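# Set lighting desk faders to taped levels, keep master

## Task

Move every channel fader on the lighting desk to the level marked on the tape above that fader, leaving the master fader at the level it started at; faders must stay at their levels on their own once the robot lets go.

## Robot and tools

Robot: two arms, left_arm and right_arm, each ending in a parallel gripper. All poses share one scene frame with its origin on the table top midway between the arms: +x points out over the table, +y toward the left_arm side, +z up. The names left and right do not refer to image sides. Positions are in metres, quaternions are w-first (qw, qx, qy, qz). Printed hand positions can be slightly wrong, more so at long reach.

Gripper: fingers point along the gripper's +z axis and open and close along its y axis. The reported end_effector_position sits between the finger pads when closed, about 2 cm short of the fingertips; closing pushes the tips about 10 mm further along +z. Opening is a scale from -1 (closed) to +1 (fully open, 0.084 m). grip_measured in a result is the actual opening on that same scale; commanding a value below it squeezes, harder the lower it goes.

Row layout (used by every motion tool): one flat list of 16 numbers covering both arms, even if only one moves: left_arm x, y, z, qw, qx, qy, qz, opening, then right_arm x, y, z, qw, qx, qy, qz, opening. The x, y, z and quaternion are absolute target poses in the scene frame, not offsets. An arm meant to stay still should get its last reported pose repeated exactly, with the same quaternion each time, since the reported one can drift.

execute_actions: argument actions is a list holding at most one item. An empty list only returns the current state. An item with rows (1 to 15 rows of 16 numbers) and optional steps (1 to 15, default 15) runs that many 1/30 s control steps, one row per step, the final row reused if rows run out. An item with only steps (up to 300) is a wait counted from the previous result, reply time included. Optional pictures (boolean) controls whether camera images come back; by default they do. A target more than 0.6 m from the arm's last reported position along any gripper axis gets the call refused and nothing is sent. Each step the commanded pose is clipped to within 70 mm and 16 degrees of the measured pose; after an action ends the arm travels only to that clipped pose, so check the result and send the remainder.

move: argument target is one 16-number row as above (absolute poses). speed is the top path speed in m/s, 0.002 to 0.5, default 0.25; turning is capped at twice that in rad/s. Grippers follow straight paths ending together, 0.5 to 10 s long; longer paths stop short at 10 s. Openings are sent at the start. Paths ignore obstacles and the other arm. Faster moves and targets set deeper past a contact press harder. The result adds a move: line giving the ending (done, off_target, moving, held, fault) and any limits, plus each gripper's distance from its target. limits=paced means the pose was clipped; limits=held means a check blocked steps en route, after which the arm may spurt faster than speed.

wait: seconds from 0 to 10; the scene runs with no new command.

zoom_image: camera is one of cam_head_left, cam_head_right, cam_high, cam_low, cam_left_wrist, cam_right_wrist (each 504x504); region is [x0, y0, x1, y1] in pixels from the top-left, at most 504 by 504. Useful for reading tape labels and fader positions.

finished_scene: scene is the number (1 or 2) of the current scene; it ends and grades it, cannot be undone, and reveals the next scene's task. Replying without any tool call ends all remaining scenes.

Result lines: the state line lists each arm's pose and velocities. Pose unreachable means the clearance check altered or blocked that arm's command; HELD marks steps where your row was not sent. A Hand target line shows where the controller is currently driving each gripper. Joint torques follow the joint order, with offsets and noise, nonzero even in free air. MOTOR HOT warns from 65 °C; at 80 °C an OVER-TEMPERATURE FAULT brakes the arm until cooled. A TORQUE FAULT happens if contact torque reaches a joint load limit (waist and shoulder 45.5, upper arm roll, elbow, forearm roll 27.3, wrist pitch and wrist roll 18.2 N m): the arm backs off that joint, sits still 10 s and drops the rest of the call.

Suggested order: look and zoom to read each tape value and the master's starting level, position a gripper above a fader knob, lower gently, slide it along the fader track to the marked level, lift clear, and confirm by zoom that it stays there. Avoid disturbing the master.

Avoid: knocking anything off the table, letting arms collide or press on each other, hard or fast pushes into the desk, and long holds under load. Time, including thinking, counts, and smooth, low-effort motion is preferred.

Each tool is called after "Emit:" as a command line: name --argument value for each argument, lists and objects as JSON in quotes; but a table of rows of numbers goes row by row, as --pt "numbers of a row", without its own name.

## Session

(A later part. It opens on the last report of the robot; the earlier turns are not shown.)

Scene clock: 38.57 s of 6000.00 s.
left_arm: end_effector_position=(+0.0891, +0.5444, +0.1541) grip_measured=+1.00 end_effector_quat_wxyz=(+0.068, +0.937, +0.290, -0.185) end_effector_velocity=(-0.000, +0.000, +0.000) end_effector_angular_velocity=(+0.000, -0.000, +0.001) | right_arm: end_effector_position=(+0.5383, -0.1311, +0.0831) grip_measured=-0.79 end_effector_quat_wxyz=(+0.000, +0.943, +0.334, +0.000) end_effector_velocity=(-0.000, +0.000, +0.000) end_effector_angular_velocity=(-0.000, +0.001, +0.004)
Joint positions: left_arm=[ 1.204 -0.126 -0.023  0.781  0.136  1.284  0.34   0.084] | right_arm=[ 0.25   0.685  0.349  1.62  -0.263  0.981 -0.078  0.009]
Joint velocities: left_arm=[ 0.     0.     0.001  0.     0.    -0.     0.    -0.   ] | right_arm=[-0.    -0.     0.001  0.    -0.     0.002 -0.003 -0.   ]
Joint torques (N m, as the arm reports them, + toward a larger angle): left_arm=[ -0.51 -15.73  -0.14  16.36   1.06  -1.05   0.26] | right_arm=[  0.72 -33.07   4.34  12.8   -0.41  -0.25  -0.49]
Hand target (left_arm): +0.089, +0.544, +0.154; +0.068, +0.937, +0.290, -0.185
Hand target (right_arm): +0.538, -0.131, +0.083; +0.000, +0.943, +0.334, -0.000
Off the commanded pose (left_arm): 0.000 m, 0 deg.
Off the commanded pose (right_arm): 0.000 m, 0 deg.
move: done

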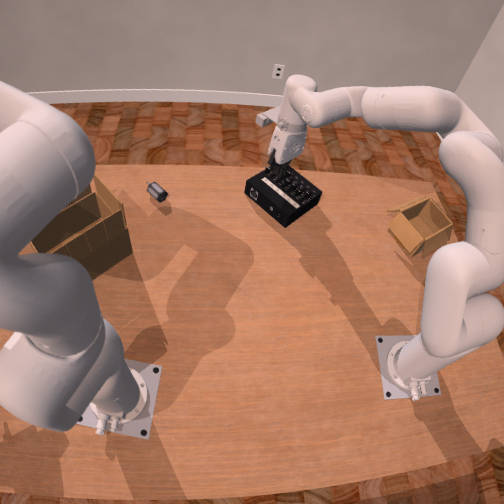

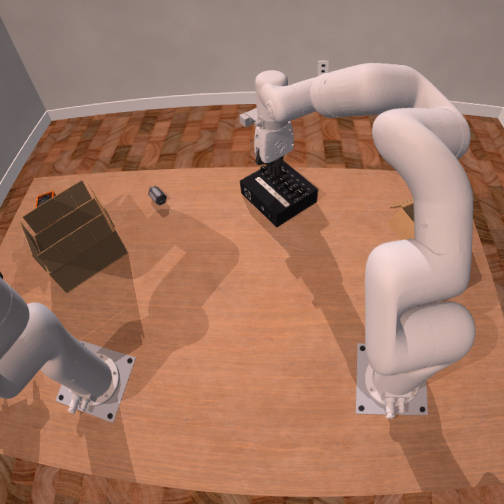

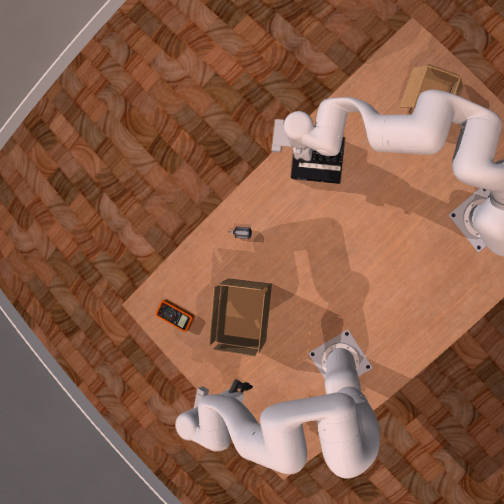

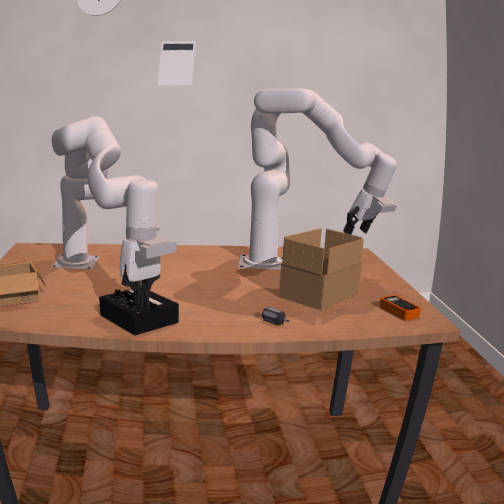

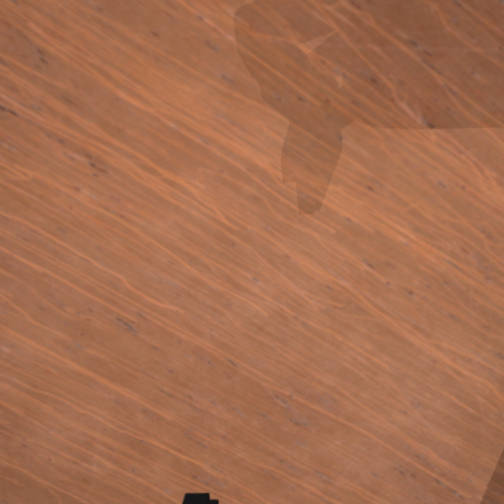

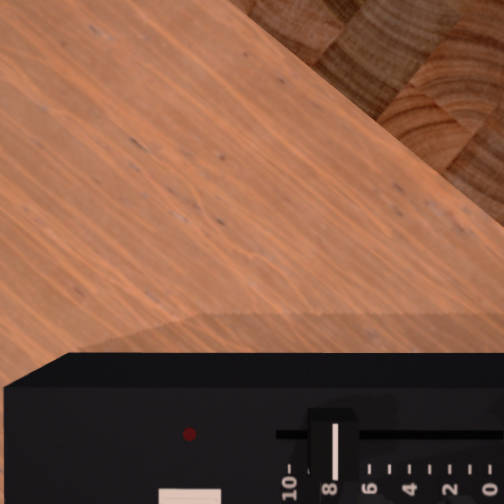

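Emit:
move --target '[0.0891,0.5444,0.1541,0.068,0.937,0.29,-0.185,1,0.5383,-0.1311,0.083,0,0.943,0.334,0,-0.65]'

Emit:
move --target '[0.0891,0.5444,0.1541,0.068,0.937,0.29,-0.185,1,0.5383,-0.1311,0.1,0,0.943,0.334,0,-0.65]' --speed 0.03

Emit:
move --target '[0.0891,0.5444,0.1541,0.068,0.937,0.29,-0.185,1,0.533,-0.1588,0.1,0,0.943,0.334,0,-0.65]' --speed 0.05

Emit:
move --target '[0.0891,0.5444,0.1541,0.068,0.937,0.29,-0.185,1,0.533,-0.1588,0.083,0,0.943,0.334,0,-0.65]' --speed 0.015

Emit:
move --target '[0.0891,0.5444,0.1541,0.068,0.937,0.29,-0.185,1,0.533,-0.1588,0.083,0,0.943,0.334,0,-0.85]'

Emit:
move --target '[0.0891,0.5444,0.1541,0.068,0.937,0.29,-0.185,1,0.5157,-0.1378,0.083,0,0.943,0.334,0,-0.85]' --speed 0.015

Emit:
move --target '[0.0891,0.5444,0.1541,0.068,0.937,0.29,-0.185,1,0.5157,-0.1378,0.083,0,0.943,0.334,0,-0.7]'

Emit:
move --target '[0.0891,0.5444,0.1541,0.068,0.937,0.29,-0.185,1,0.5157,-0.1378,0.1,0,0.943,0.334,0,-0.7]' --speed 0.03

Emit:
move --target '[0.0891,0.5444,0.1541,0.068,0.937,0.29,-0.185,1,0.47,-0.222,0.16,0,0.943,0.334,0,-0.7]' --speed 0.1

Scene clock: 48.37 s of 6000.00 s.
left_arm: end_effector_position=(+0.0891, +0.5444, +0.1541) grip_measured=+1.00 end_effector_quat_wxyz=(+0.068, +0.937, +0.290, -0.185) end_effector_velocity=(-0.000, +0.000, +0.000) end_effector_angular_velocity=(-0.000, +0.001, +0.001) | right_arm: end_effector_position=(+0.5378, -0.1308, +0.0827) grip_measured=-0.67 end_effector_quat_wxyz=(-0.000, +0.943, +0.334, -0.000) end_effector_velocity=(+0.001, +0.000, +0.001) end_effector_angular_velocity=(+0.003, -0.004, -0.002)
Joint positions: left_arm=[ 1.204 -0.126 -0.023  0.781  0.136  1.284  0.34   0.084] | right_arm=[ 0.25   0.686  0.349  1.62  -0.263  0.982 -0.078  0.014]
Joint velocities: left_arm=[ 0.     0.     0.001  0.     0.     0.001 -0.001 -0.   ] | right_arm=[-0.001 -0.     0.     0.003  0.001 -0.001  0.    -0.   ]
Joint torques (N m, as the arm reports them, + toward a larger angle): left_arm=[ -0.72 -16.07  -0.36  16.06   1.07  -1.11   0.32] | right_arm=[ -0.32 -34.28   2.69  14.72  -0.94  -1.18  -0.48]
Hand target (left_arm): +0.089, +0.544, +0.154; +0.068, +0.937, +0.290, -0.185
Hand target (right_arm): +0.538, -0.131, +0.083; -0.000, +0.943, +0.334, +0.000
Off the commanded pose (left_arm): 0.000 m, 0 deg.
Off the commanded pose (right_arm): 0.001 m, 0 deg.
After step 90, 6.10 s passed at rest.
move: done

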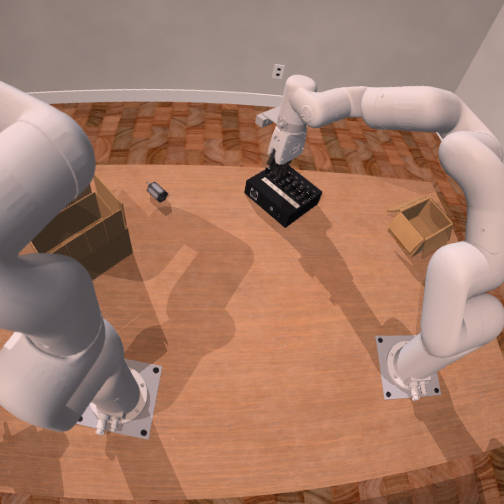

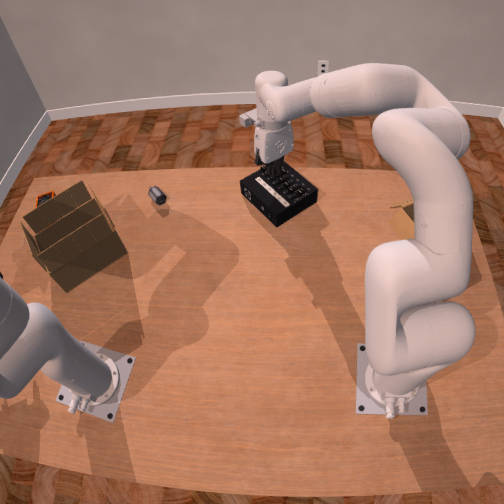

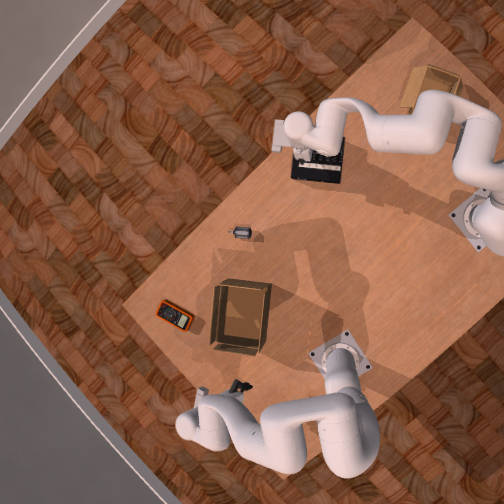

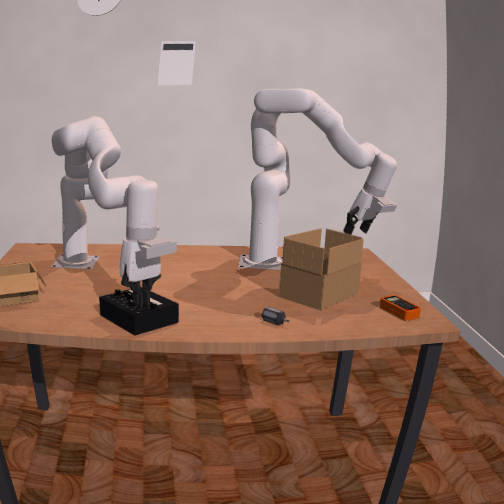

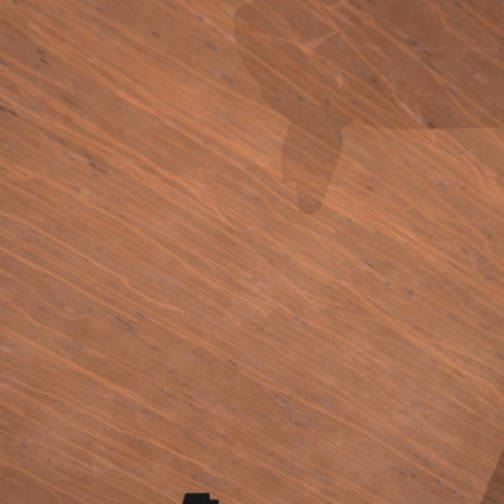

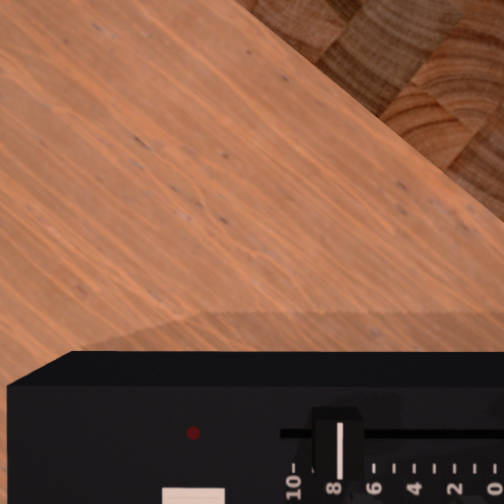

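Scene clock: 49.27 s of 6000.00 s.
left_arm: end_effector_position=(+0.0891, +0.5444, +0.1541) grip_measured=+1.00 end_effector_quat_wxyz=(+0.068, +0.937, +0.290, -0.185) end_effector_velocity=(-0.001, +0.000, -0.000) end_effector_angular_velocity=(+0.000, -0.001, +0.003) | right_arm: end_effector_position=(+0.5383, -0.1313, +0.0998) grip_measured=-0.67 end_effector_quat_wxyz=(+0.000, +0.943, +0.334, -0.000) end_effector_velocity=(-0.001, -0.001, -0.001) end_effector_angular_velocity=(-0.000, +0.003, -0.001)
Joint positions: left_arm=[ 1.204 -0.126 -0.023  0.781  0.136  1.284  0.34   0.084] | right_arm=[ 0.247  0.662  0.355  1.634 -0.254  1.017 -0.084  0.015]
Joint velocities: left_arm=[ 0.001  0.     0.002  0.    -0.    -0.001 -0.     0.   ] | right_arm=[-0.001  0.001 -0.    -0.001  0.002  0.001 -0.001 -0.   ]
Joint torques (N m, as the arm reports them, + toward a larger angle): left_arm=[ -0.11 -16.19  -0.33  16.16   1.08  -1.05   0.53] | right_arm=[  0.97 -33.11   5.02  13.71  -0.21  -0.94  -0.41]
Hand target (left_arm): +0.089, +0.544, +0.154; +0.068, +0.937, +0.290, -0.185
Hand target (right_arm): +0.538, -0.131, +0.100; +0.000, +0.943, +0.334, -0.000
Off the commanded pose (left_arm): 0.000 m, 0 deg.
Off the commanded pose (right_arm): 0.000 m, 0 deg.
move: done

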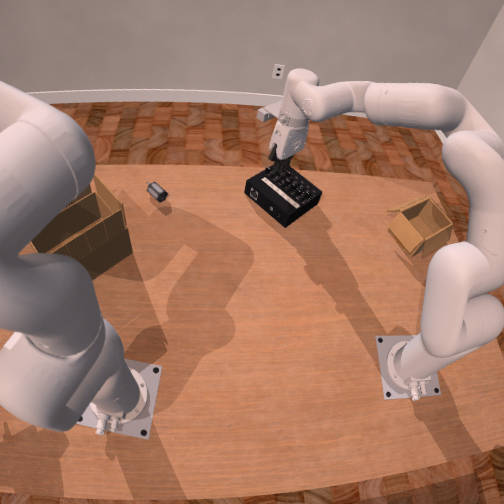

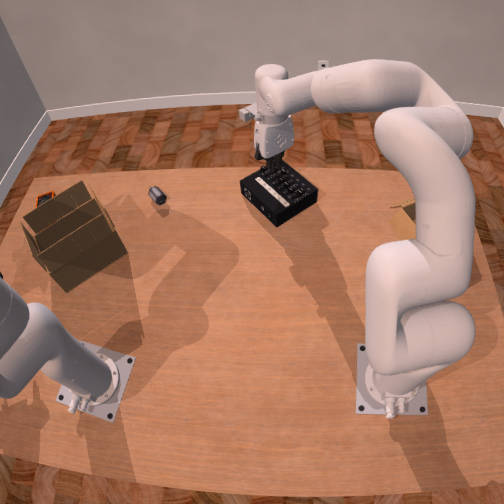

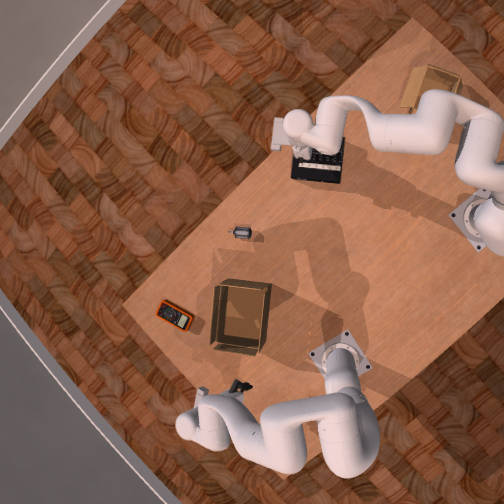

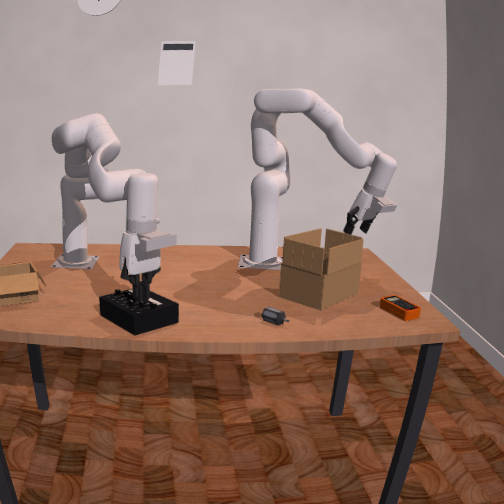

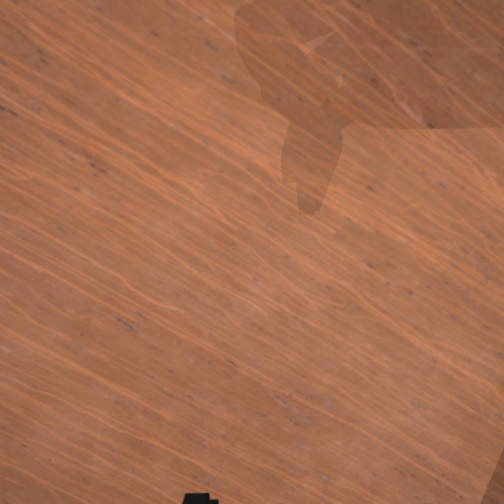

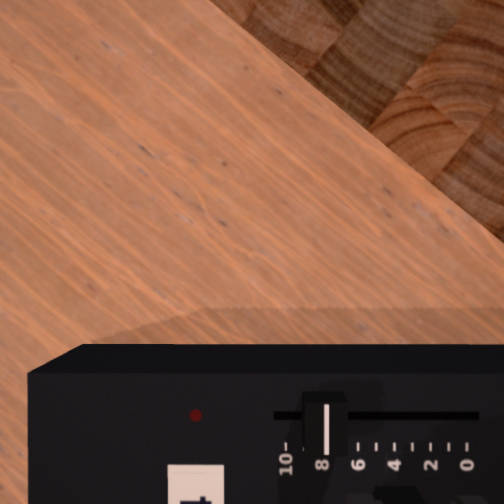

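Scene clock: 50.17 s of 6000.00 s.
left_arm: end_effector_position=(+0.0891, +0.5444, +0.1541) grip_measured=+1.00 end_effector_quat_wxyz=(+0.068, +0.937, +0.290, -0.185) end_effector_velocity=(-0.000, +0.000, +0.000) end_effector_angular_velocity=(-0.000, -0.000, +0.003) | right_arm: end_effector_position=(+0.5329, -0.1584, +0.1000) grip_measured=-0.67 end_effector_quat_wxyz=(+0.000, +0.943, +0.334, -0.000) end_effector_velocity=(-0.001, +0.001, +0.000) end_effector_angular_velocity=(+0.001, +0.000, +0.005)
Joint positions: left_arm=[ 1.204 -0.126 -0.023  0.781  0.136  1.284  0.34   0.084] | right_arm=[ 0.196  0.606  0.356  1.542 -0.242  0.98  -0.122  0.015]
Joint velocities: left_arm=[-0.     0.     0.002  0.    -0.001  0.    -0.001  0.   ] | right_arm=[-0.001 -0.003  0.003 -0.005  0.001 -0.002 -0.002 -0.   ]
Joint torques (N m, as the arm reports them, + toward a larger angle): left_arm=[ -0.51 -15.9   -0.37  16.23   1.03  -1.12   0.34] | right_arm=[  1.06 -31.71   4.69  13.63  -0.28  -0.95  -0.38]
Hand target (left_arm): +0.089, +0.544, +0.154; +0.068, +0.937, +0.290, -0.185
Hand target (right_arm): +0.533, -0.159, +0.100; +0.000, +0.943, +0.334, -0.000
Off the commanded pose (left_arm): 0.000 m, 0 deg.
Off the commanded pose (right_arm): 0.000 m, 0 deg.
move: done

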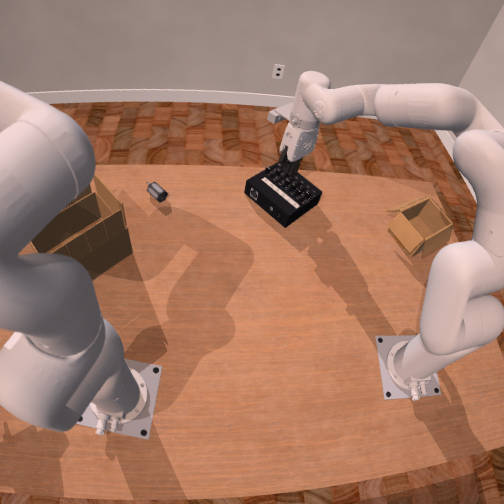

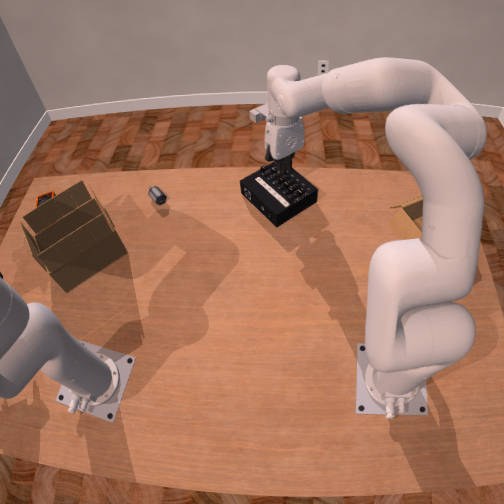

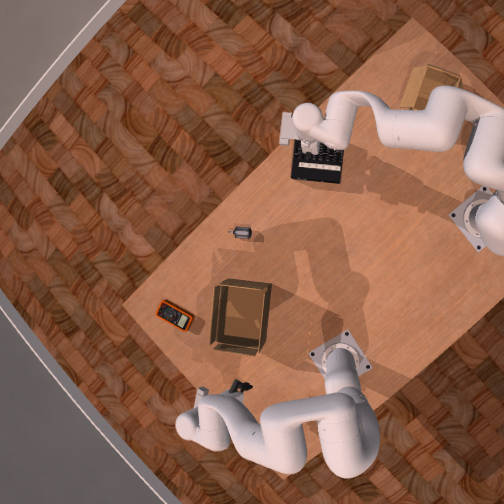

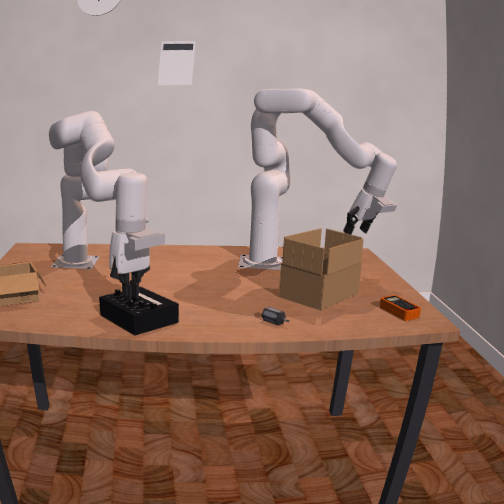

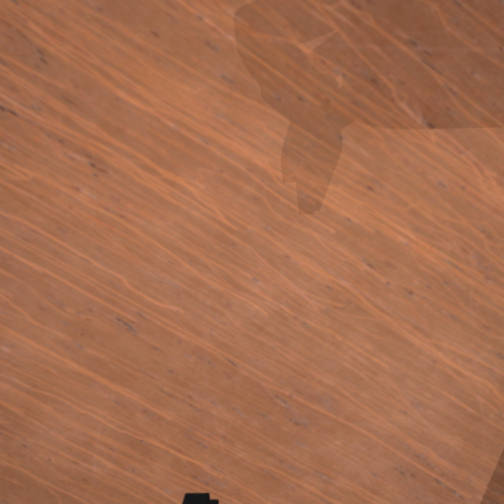

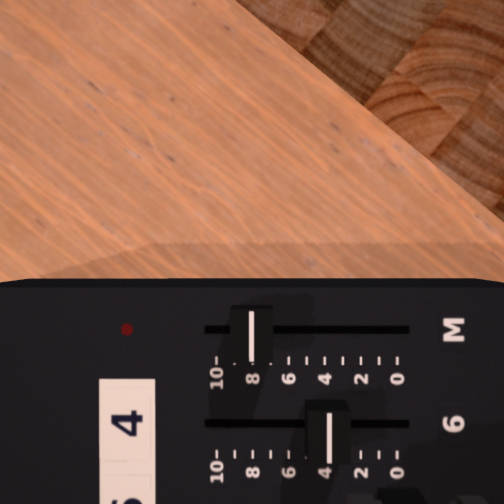

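Scene clock: 51.57 s of 6000.00 s.
left_arm: end_effector_position=(+0.0891, +0.5444, +0.1541) grip_measured=+1.00 end_effector_quat_wxyz=(+0.068, +0.937, +0.290, -0.185) end_effector_velocity=(+0.000, +0.000, +0.000) end_effector_angular_velocity=(+0.001, -0.000, -0.001) | right_arm: end_effector_position=(+0.5330, -0.1588, +0.0831) grip_measured=-0.67 end_effector_quat_wxyz=(-0.000, +0.943, +0.334, -0.000) end_effector_velocity=(+0.001, +0.000, +0.002) end_effector_angular_velocity=(+0.002, -0.005, -0.001)
Joint positions: left_arm=[ 1.204 -0.126 -0.023  0.781  0.136  1.284  0.34   0.084] | right_arm=[ 0.199  0.63   0.349  1.53  -0.251  0.944 -0.116  0.015]
Joint velocities: left_arm=[-0.001  0.     0.     0.     0.    -0.    -0.     0.   ] | right_arm=[ 0.    -0.001 -0.     0.002 -0.001 -0.003  0.001  0.   ]
Joint torques (N m, as the arm reports them, + toward a larger angle): left_arm=[ -0.23 -15.87  -0.59  16.3    1.09  -1.08   0.24] | right_arm=[  1.21 -31.85   4.89  13.54  -0.41  -0.98  -0.42]
Hand target (left_arm): +0.089, +0.544, +0.154; +0.068, +0.937, +0.290, -0.185
Hand target (right_arm): +0.533, -0.159, +0.083; -0.000, +0.943, +0.334, +0.000
Off the commanded pose (left_arm): 0.000 m, 0 deg.
Off the commanded pose (right_arm): 0.000 m, 0 deg.
move: done

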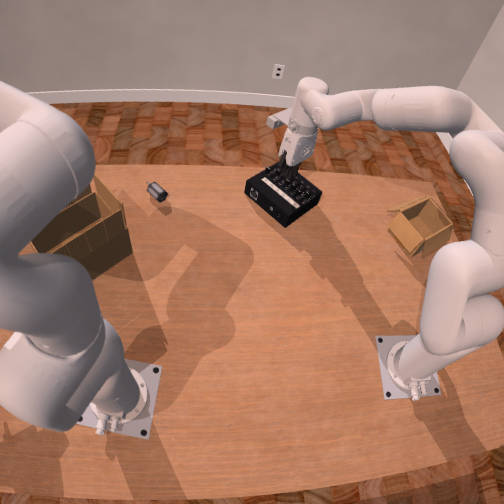

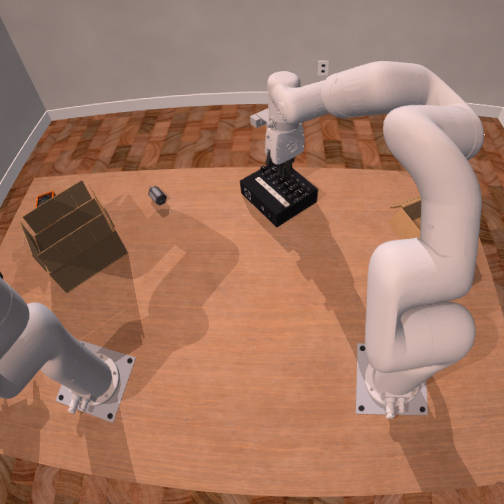

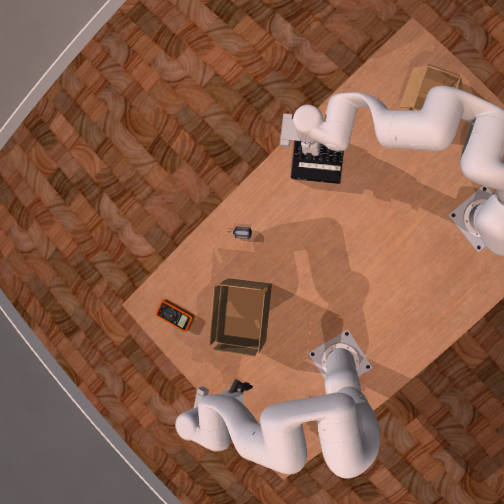

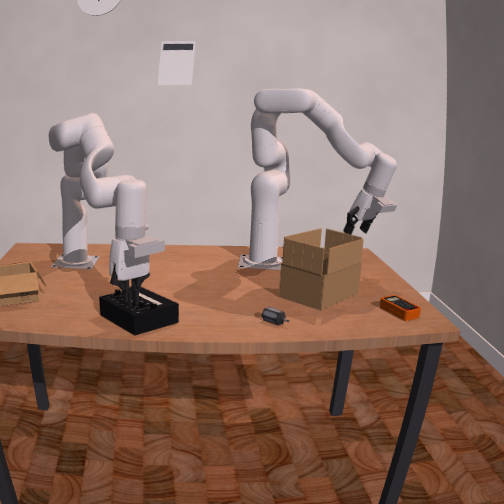

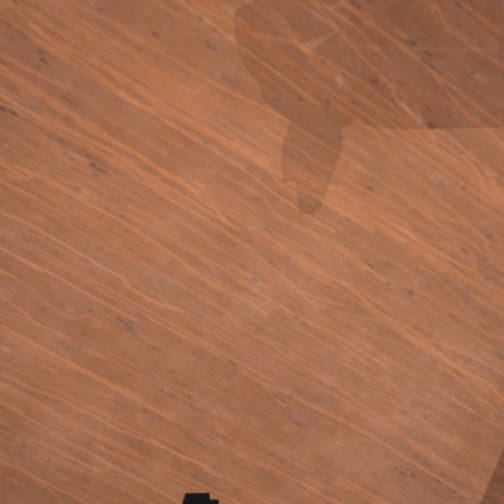

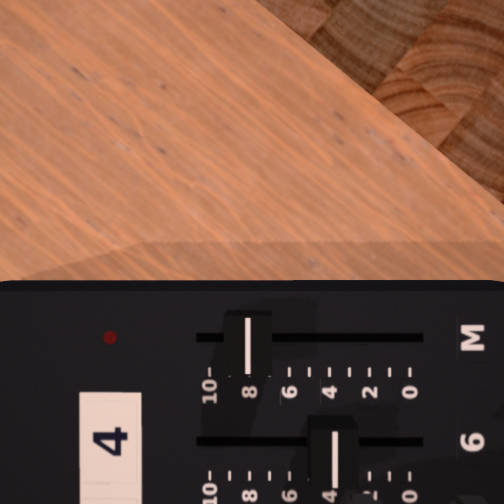

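Scene clock: 52.27 s of 6000.00 s.
left_arm: end_effector_position=(+0.0891, +0.5444, +0.1541) grip_measured=+1.00 end_effector_quat_wxyz=(+0.068, +0.937, +0.290, -0.185) end_effector_velocity=(+0.000, -0.000, -0.000) end_effector_angular_velocity=(+0.000, +0.000, -0.001) | right_arm: end_effector_position=(+0.5331, -0.1588, +0.0831) grip_measured=-0.79 end_effector_quat_wxyz=(-0.000, +0.943, +0.334, +0.000) end_effector_velocity=(-0.000, +0.000, -0.000) end_effector_angular_velocity=(-0.000, +0.001, -0.000)
Joint positions: left_arm=[ 1.204 -0.126 -0.023  0.781  0.136  1.284  0.34   0.084] | right_arm=[ 0.199  0.63   0.349  1.529 -0.252  0.944 -0.116  0.009]
Joint velocities: left_arm=[-0. -0. -0. -0.  0. -0.  0. -0.] | right_arm=[ 0.     0.001 -0.    -0.     0.001  0.     0.     0.   ]
Joint torques (N m, as the arm reports them, + toward a larger angle): left_arm=[ -0.47 -15.54  -0.26  15.98   1.07  -1.09   0.25] | right_arm=[  1.28 -31.8    4.88  13.38  -0.22  -0.81  -0.4 ]
Hand target (left_arm): +0.089, +0.544, +0.154; +0.068, +0.937, +0.290, -0.185
Hand target (right_arm): +0.533, -0.159, +0.083; -0.000, +0.943, +0.334, -0.000
Off the commanded pose (left_arm): 0.000 m, 0 deg.
Off the commanded pose (right_arm): 0.000 m, 0 deg.
move: done

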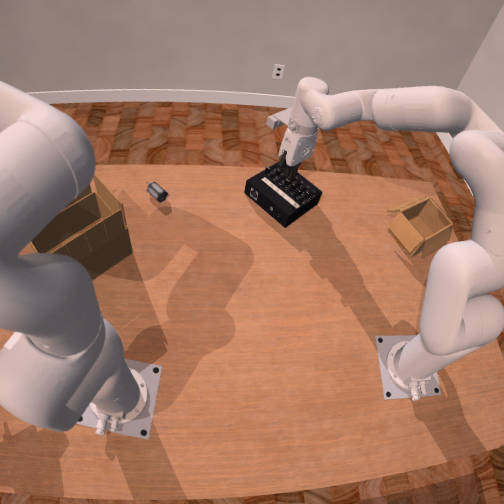

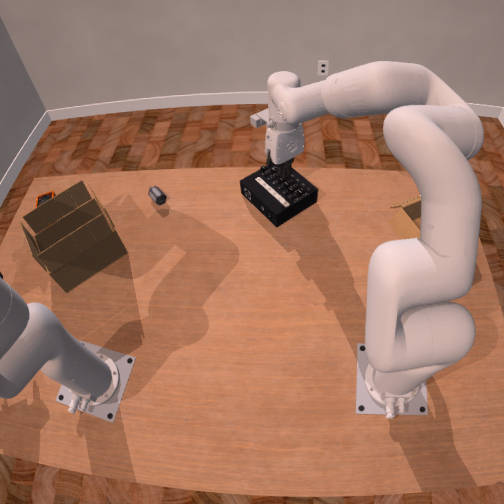

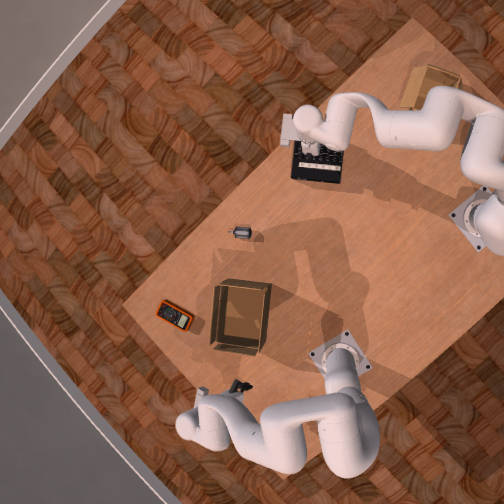

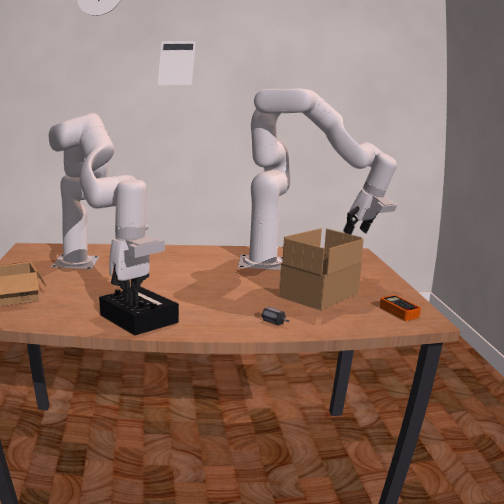

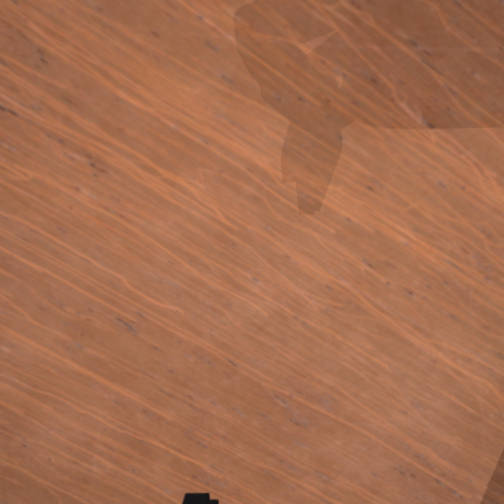

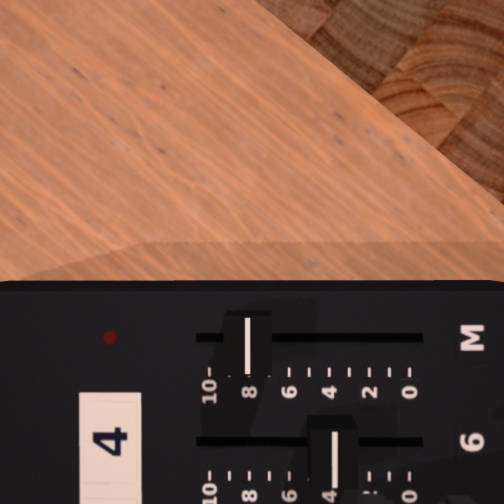

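Scene clock: 54.33 s of 6000.00 s.
left_arm: end_effector_position=(+0.0891, +0.5444, +0.1541) grip_measured=+1.00 end_effector_quat_wxyz=(+0.068, +0.937, +0.290, -0.185) end_effector_velocity=(-0.001, +0.001, +0.000) end_effector_angular_velocity=(+0.000, -0.001, +0.003) | right_arm: end_effector_position=(+0.5158, -0.1377, +0.0830) grip_measured=-0.79 end_effector_quat_wxyz=(-0.000, +0.943, +0.334, -0.000) end_effector_velocity=(-0.000, -0.000, +0.000) end_effector_angular_velocity=(-0.001, -0.001, -0.002)
Joint positions: left_arm=[ 1.204 -0.126 -0.023  0.781  0.136  1.284  0.34   0.084] | right_arm=[ 0.23   0.609  0.358  1.493 -0.253  0.93  -0.07   0.009]
Joint velocities: left_arm=[ 0.    -0.     0.003  0.001 -0.     0.     0.     0.   ] | right_arm=[ 0.    -0.002 -0.001 -0.002  0.    -0.001  0.002 -0.   ]
Joint torques (N m, as the arm reports them, + toward a larger angle): left_arm=[ -0.84 -15.64  -0.2   16.33   1.04  -1.15   0.29] | right_arm=[  1.73 -31.15   5.38  13.24  -0.19  -0.91  -0.48]
Hand target (left_arm): +0.089, +0.544, +0.154; +0.068, +0.937, +0.290, -0.185
Hand target (right_arm): +0.516, -0.138, +0.083; -0.000, +0.943, +0.334, +0.000
Off the commanded pose (left_arm): 0.000 m, 0 deg.
Off the commanded pose (right_arm): 0.000 m, 0 deg.
move: done

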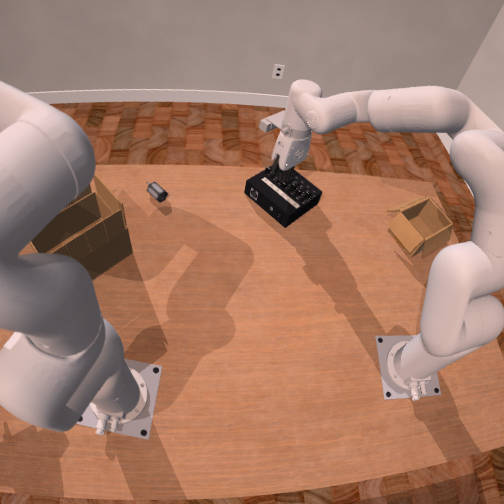

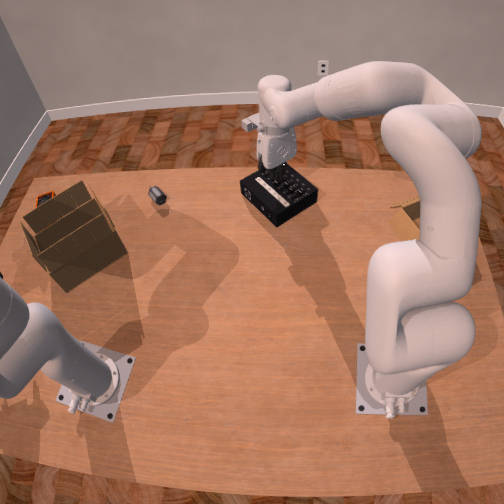

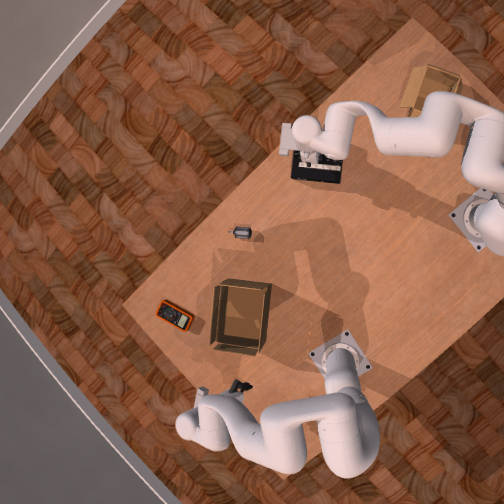

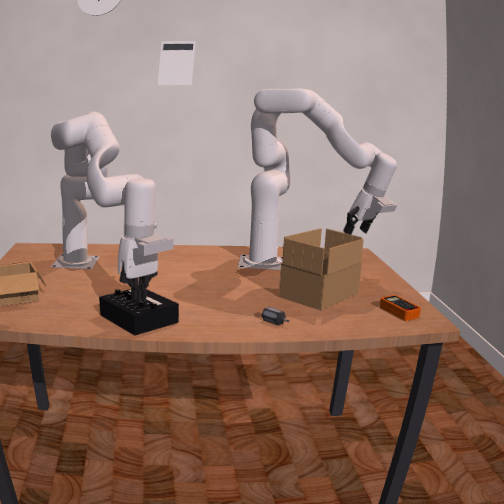

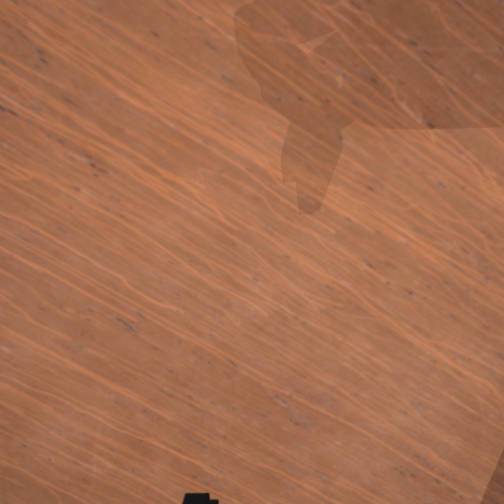

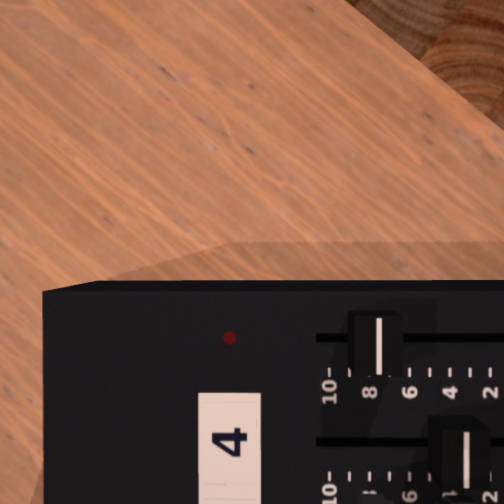

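Scene clock: 55.03 s of 6000.00 s.
left_arm: end_effector_position=(+0.0891, +0.5444, +0.1541) grip_measured=+1.00 end_effector_quat_wxyz=(+0.068, +0.937, +0.290, -0.185) end_effector_velocity=(-0.000, +0.001, +0.000) end_effector_angular_velocity=(+0.001, +0.001, +0.002) | right_arm: end_effector_position=(+0.5160, -0.1381, +0.0831) grip_measured=-0.72 end_effector_quat_wxyz=(+0.000, +0.943, +0.334, +0.000) end_effector_velocity=(-0.000, -0.000, -0.000) end_effector_angular_velocity=(-0.001, -0.000, +0.001)
Joint positions: left_arm=[ 1.204 -0.126 -0.023  0.781  0.136  1.284  0.34   0.084] | right_arm=[ 0.23   0.609  0.358  1.493 -0.253  0.929 -0.069  0.012]
Joint velocities: left_arm=[ 0.001 -0.     0.001  0.001  0.001  0.001 -0.001 -0.   ] | right_arm=[ 0.    -0.    -0.    -0.001 -0.001  0.    -0.    -0.   ]
Joint torques (N m, as the arm reports them, + toward a larger angle): left_arm=[ -0.56 -16.24  -0.4   16.3    1.12  -1.09   0.36] | right_arm=[  2.92 -31.     7.08  12.39   0.33  -0.69  -0.38]
Hand target (left_arm): +0.089, +0.544, +0.154; +0.068, +0.937, +0.290, -0.185
Hand target (right_arm): +0.516, -0.138, +0.083; +0.000, +0.943, +0.334, -0.000
Off the commanded pose (left_arm): 0.000 m, 0 deg.
Off the commanded pose (right_arm): 0.000 m, 0 deg.
move: done

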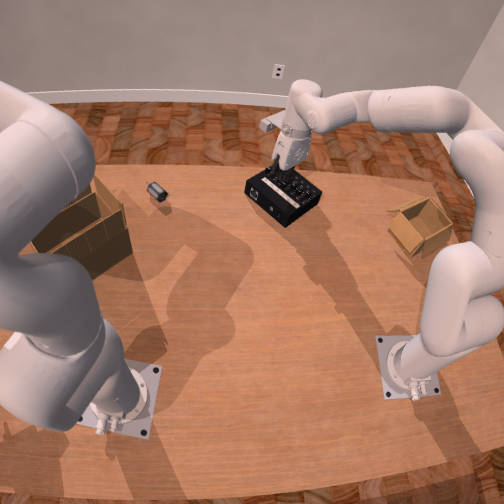

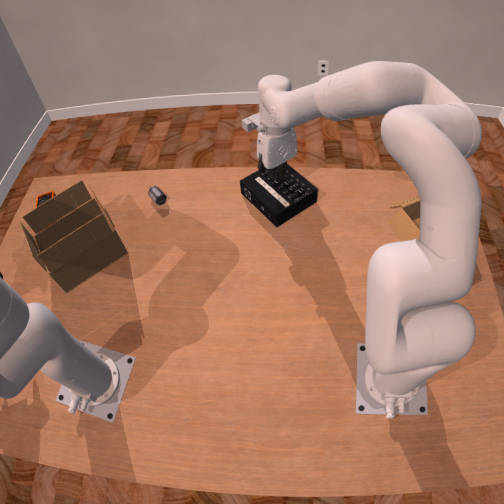

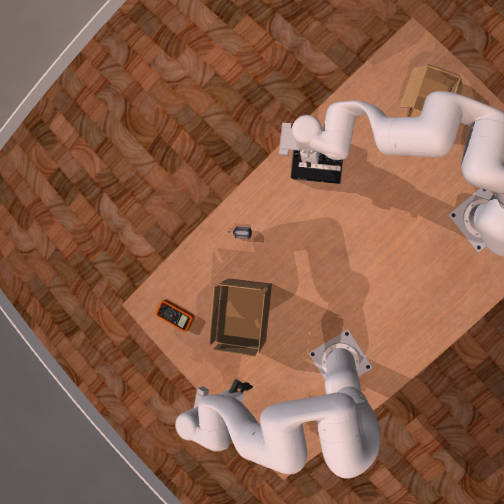

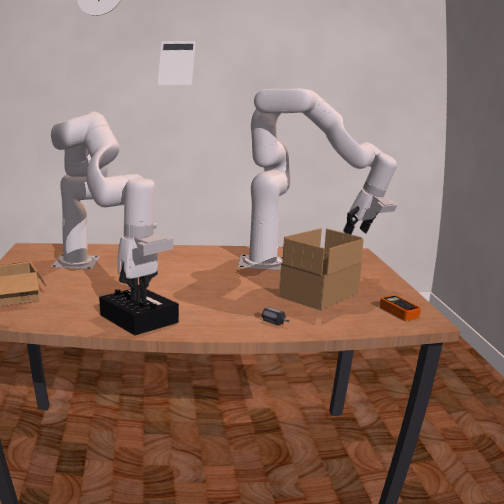

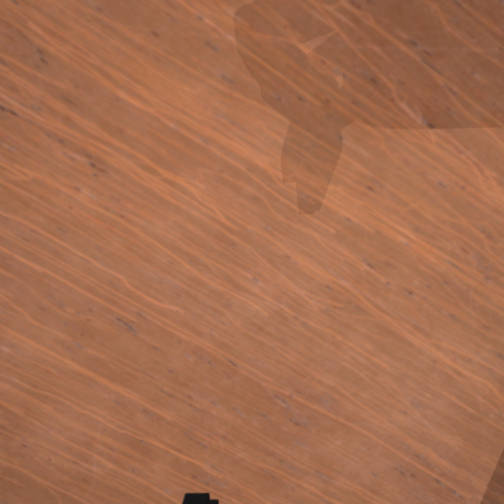

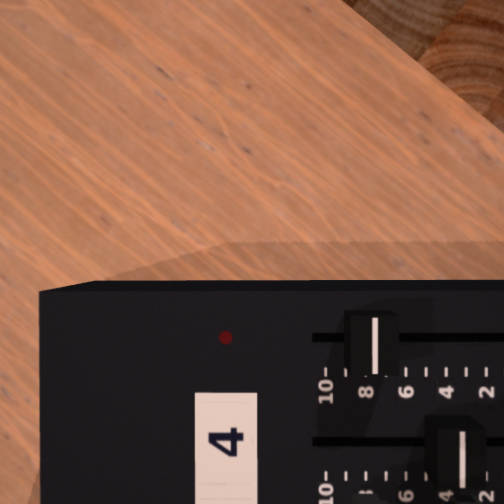

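Scene clock: 55.93 s of 6000.00 s.
left_arm: end_effector_position=(+0.0891, +0.5444, +0.1541) grip_measured=+1.00 end_effector_quat_wxyz=(+0.068, +0.937, +0.290, -0.185) end_effector_velocity=(-0.000, +0.001, +0.000) end_effector_angular_velocity=(+0.001, -0.001, +0.003) | right_arm: end_effector_position=(+0.5155, -0.1377, +0.0998) grip_measured=-0.72 end_effector_quat_wxyz=(-0.000, +0.943, +0.334, -0.000) end_effector_velocity=(-0.001, -0.000, -0.001) end_effector_angular_velocity=(-0.001, +0.004, +0.000)
Joint positions: left_arm=[ 1.204 -0.126 -0.023  0.781  0.136  1.284  0.34   0.084] | right_arm=[ 0.226  0.584  0.366  1.505 -0.242  0.966 -0.076  0.012]
Joint velocities: left_arm=[ 0.    -0.     0.002  0.002  0.     0.    -0.001  0.   ] | right_arm=[-0.     0.001  0.    -0.     0.001  0.002 -0.001 -0.   ]
Joint torques (N m, as the arm reports them, + toward a larger angle): left_arm=[ -0.27 -16.34  -0.33  16.27   0.93  -1.15   0.4 ] | right_arm=[  1.26 -31.37   4.67  13.6   -0.3   -0.89  -0.37]
Hand target (left_arm): +0.089, +0.544, +0.154; +0.068, +0.937, +0.290, -0.185
Hand target (right_arm): +0.516, -0.138, +0.100; +0.000, +0.943, +0.334, +0.000
Off the commanded pose (left_arm): 0.000 m, 0 deg.
Off the commanded pose (right_arm): 0.000 m, 0 deg.
move: done

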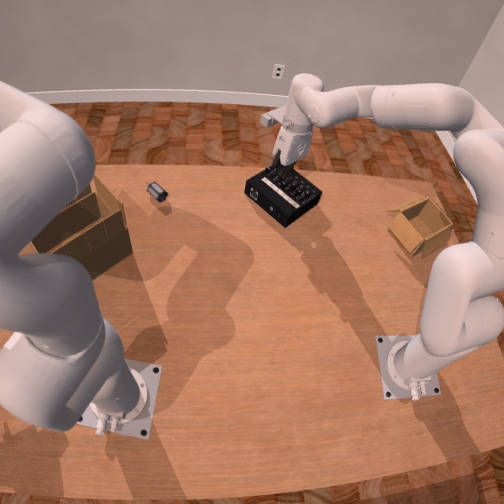

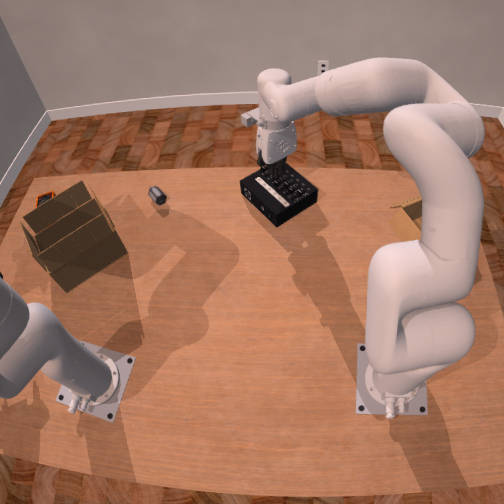

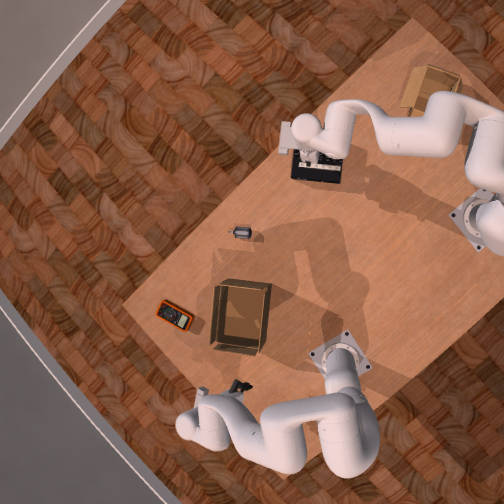

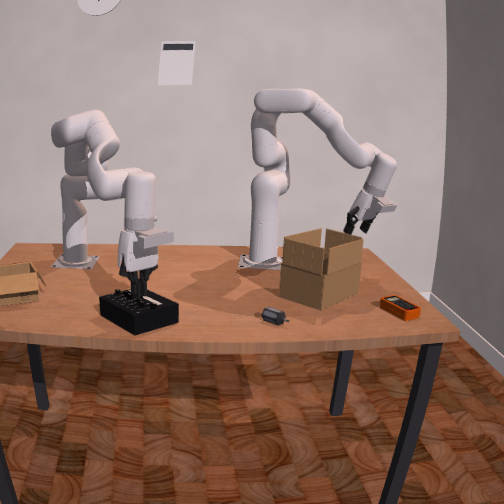

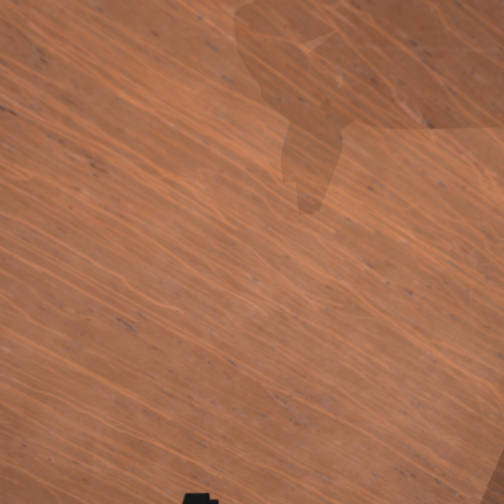

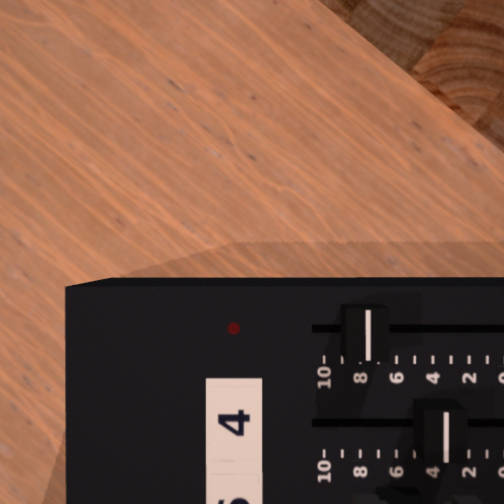

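Scene clock: 57.50 s of 6000.00 s.
left_arm: end_effector_position=(+0.0891, +0.5444, +0.1541) grip_measured=+1.00 end_effector_quat_wxyz=(+0.068, +0.937, +0.290, -0.185) end_effector_velocity=(+0.001, -0.000, -0.000) end_effector_angular_velocity=(-0.000, -0.000, -0.002) | right_arm: end_effector_position=(+0.4695, -0.2217, +0.1596) grip_measured=-0.72 end_effector_quat_wxyz=(+0.000, +0.942, +0.334, -0.000) end_effector_velocity=(+0.001, -0.002, +0.003) end_effector_angular_velocity=(+0.001, -0.005, -0.003)
Joint positions: left_arm=[ 1.204 -0.126 -0.023  0.781  0.136  1.284  0.34   0.084] | right_arm=[ 0.065  0.254  0.382  1.212 -0.114  0.98  -0.252  0.012]
Joint velocities: left_arm=[-0.001  0.    -0.001 -0.    -0.001 -0.     0.     0.   ] | right_arm=[-0.003 -0.006 -0.001  0.     0.002 -0.    -0.003 -0.   ]
Joint torques (N m, as the arm reports them, + toward a larger angle): left_arm=[ -0.49 -16.17  -0.41  16.28   0.84  -1.08   0.26] | right_arm=[  1.44 -24.74   2.72  13.87  -0.36  -0.93  -0.36]
Hand target (left_arm): +0.089, +0.544, +0.154; +0.068, +0.937, +0.290, -0.185
Hand target (right_arm): +0.470, -0.222, +0.160; +0.001, +0.943, +0.334, -0.000
Off the commanded pose (left_arm): 0.000 m, 0 deg.
Off the commanded pose (right_arm): 0.001 m, 0 deg.
move: done

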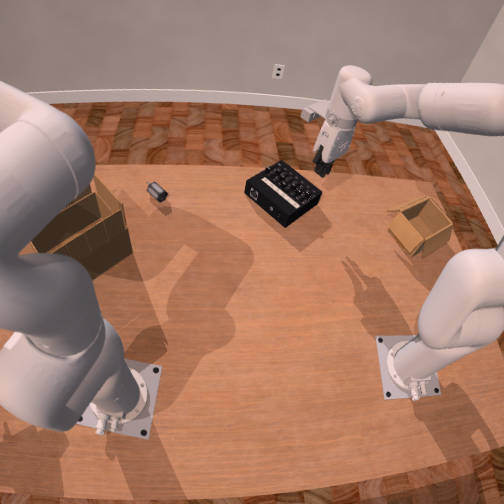

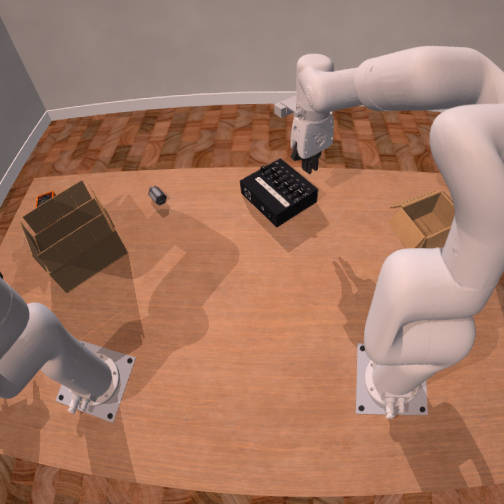

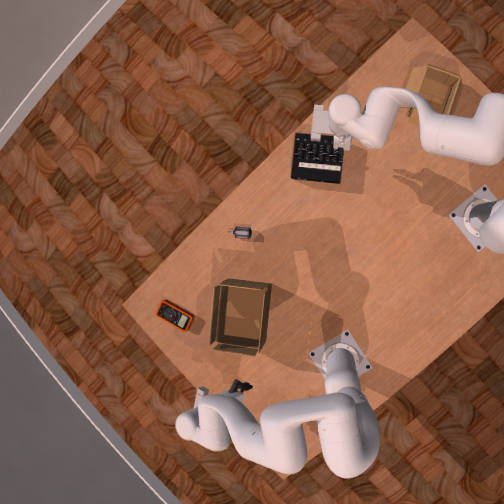

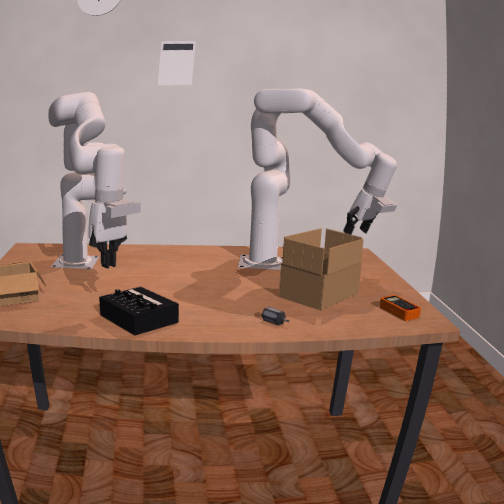

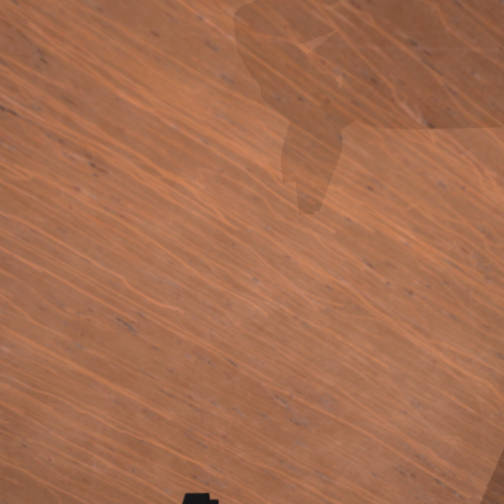

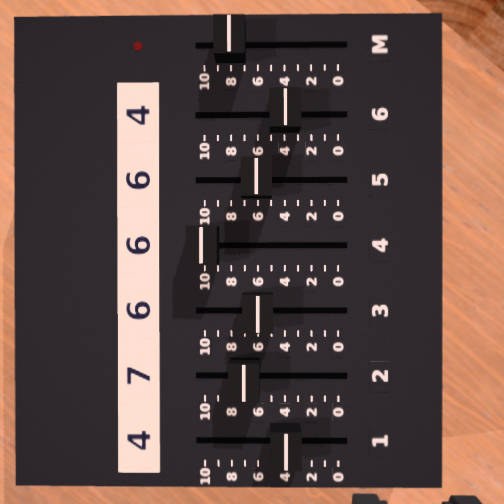

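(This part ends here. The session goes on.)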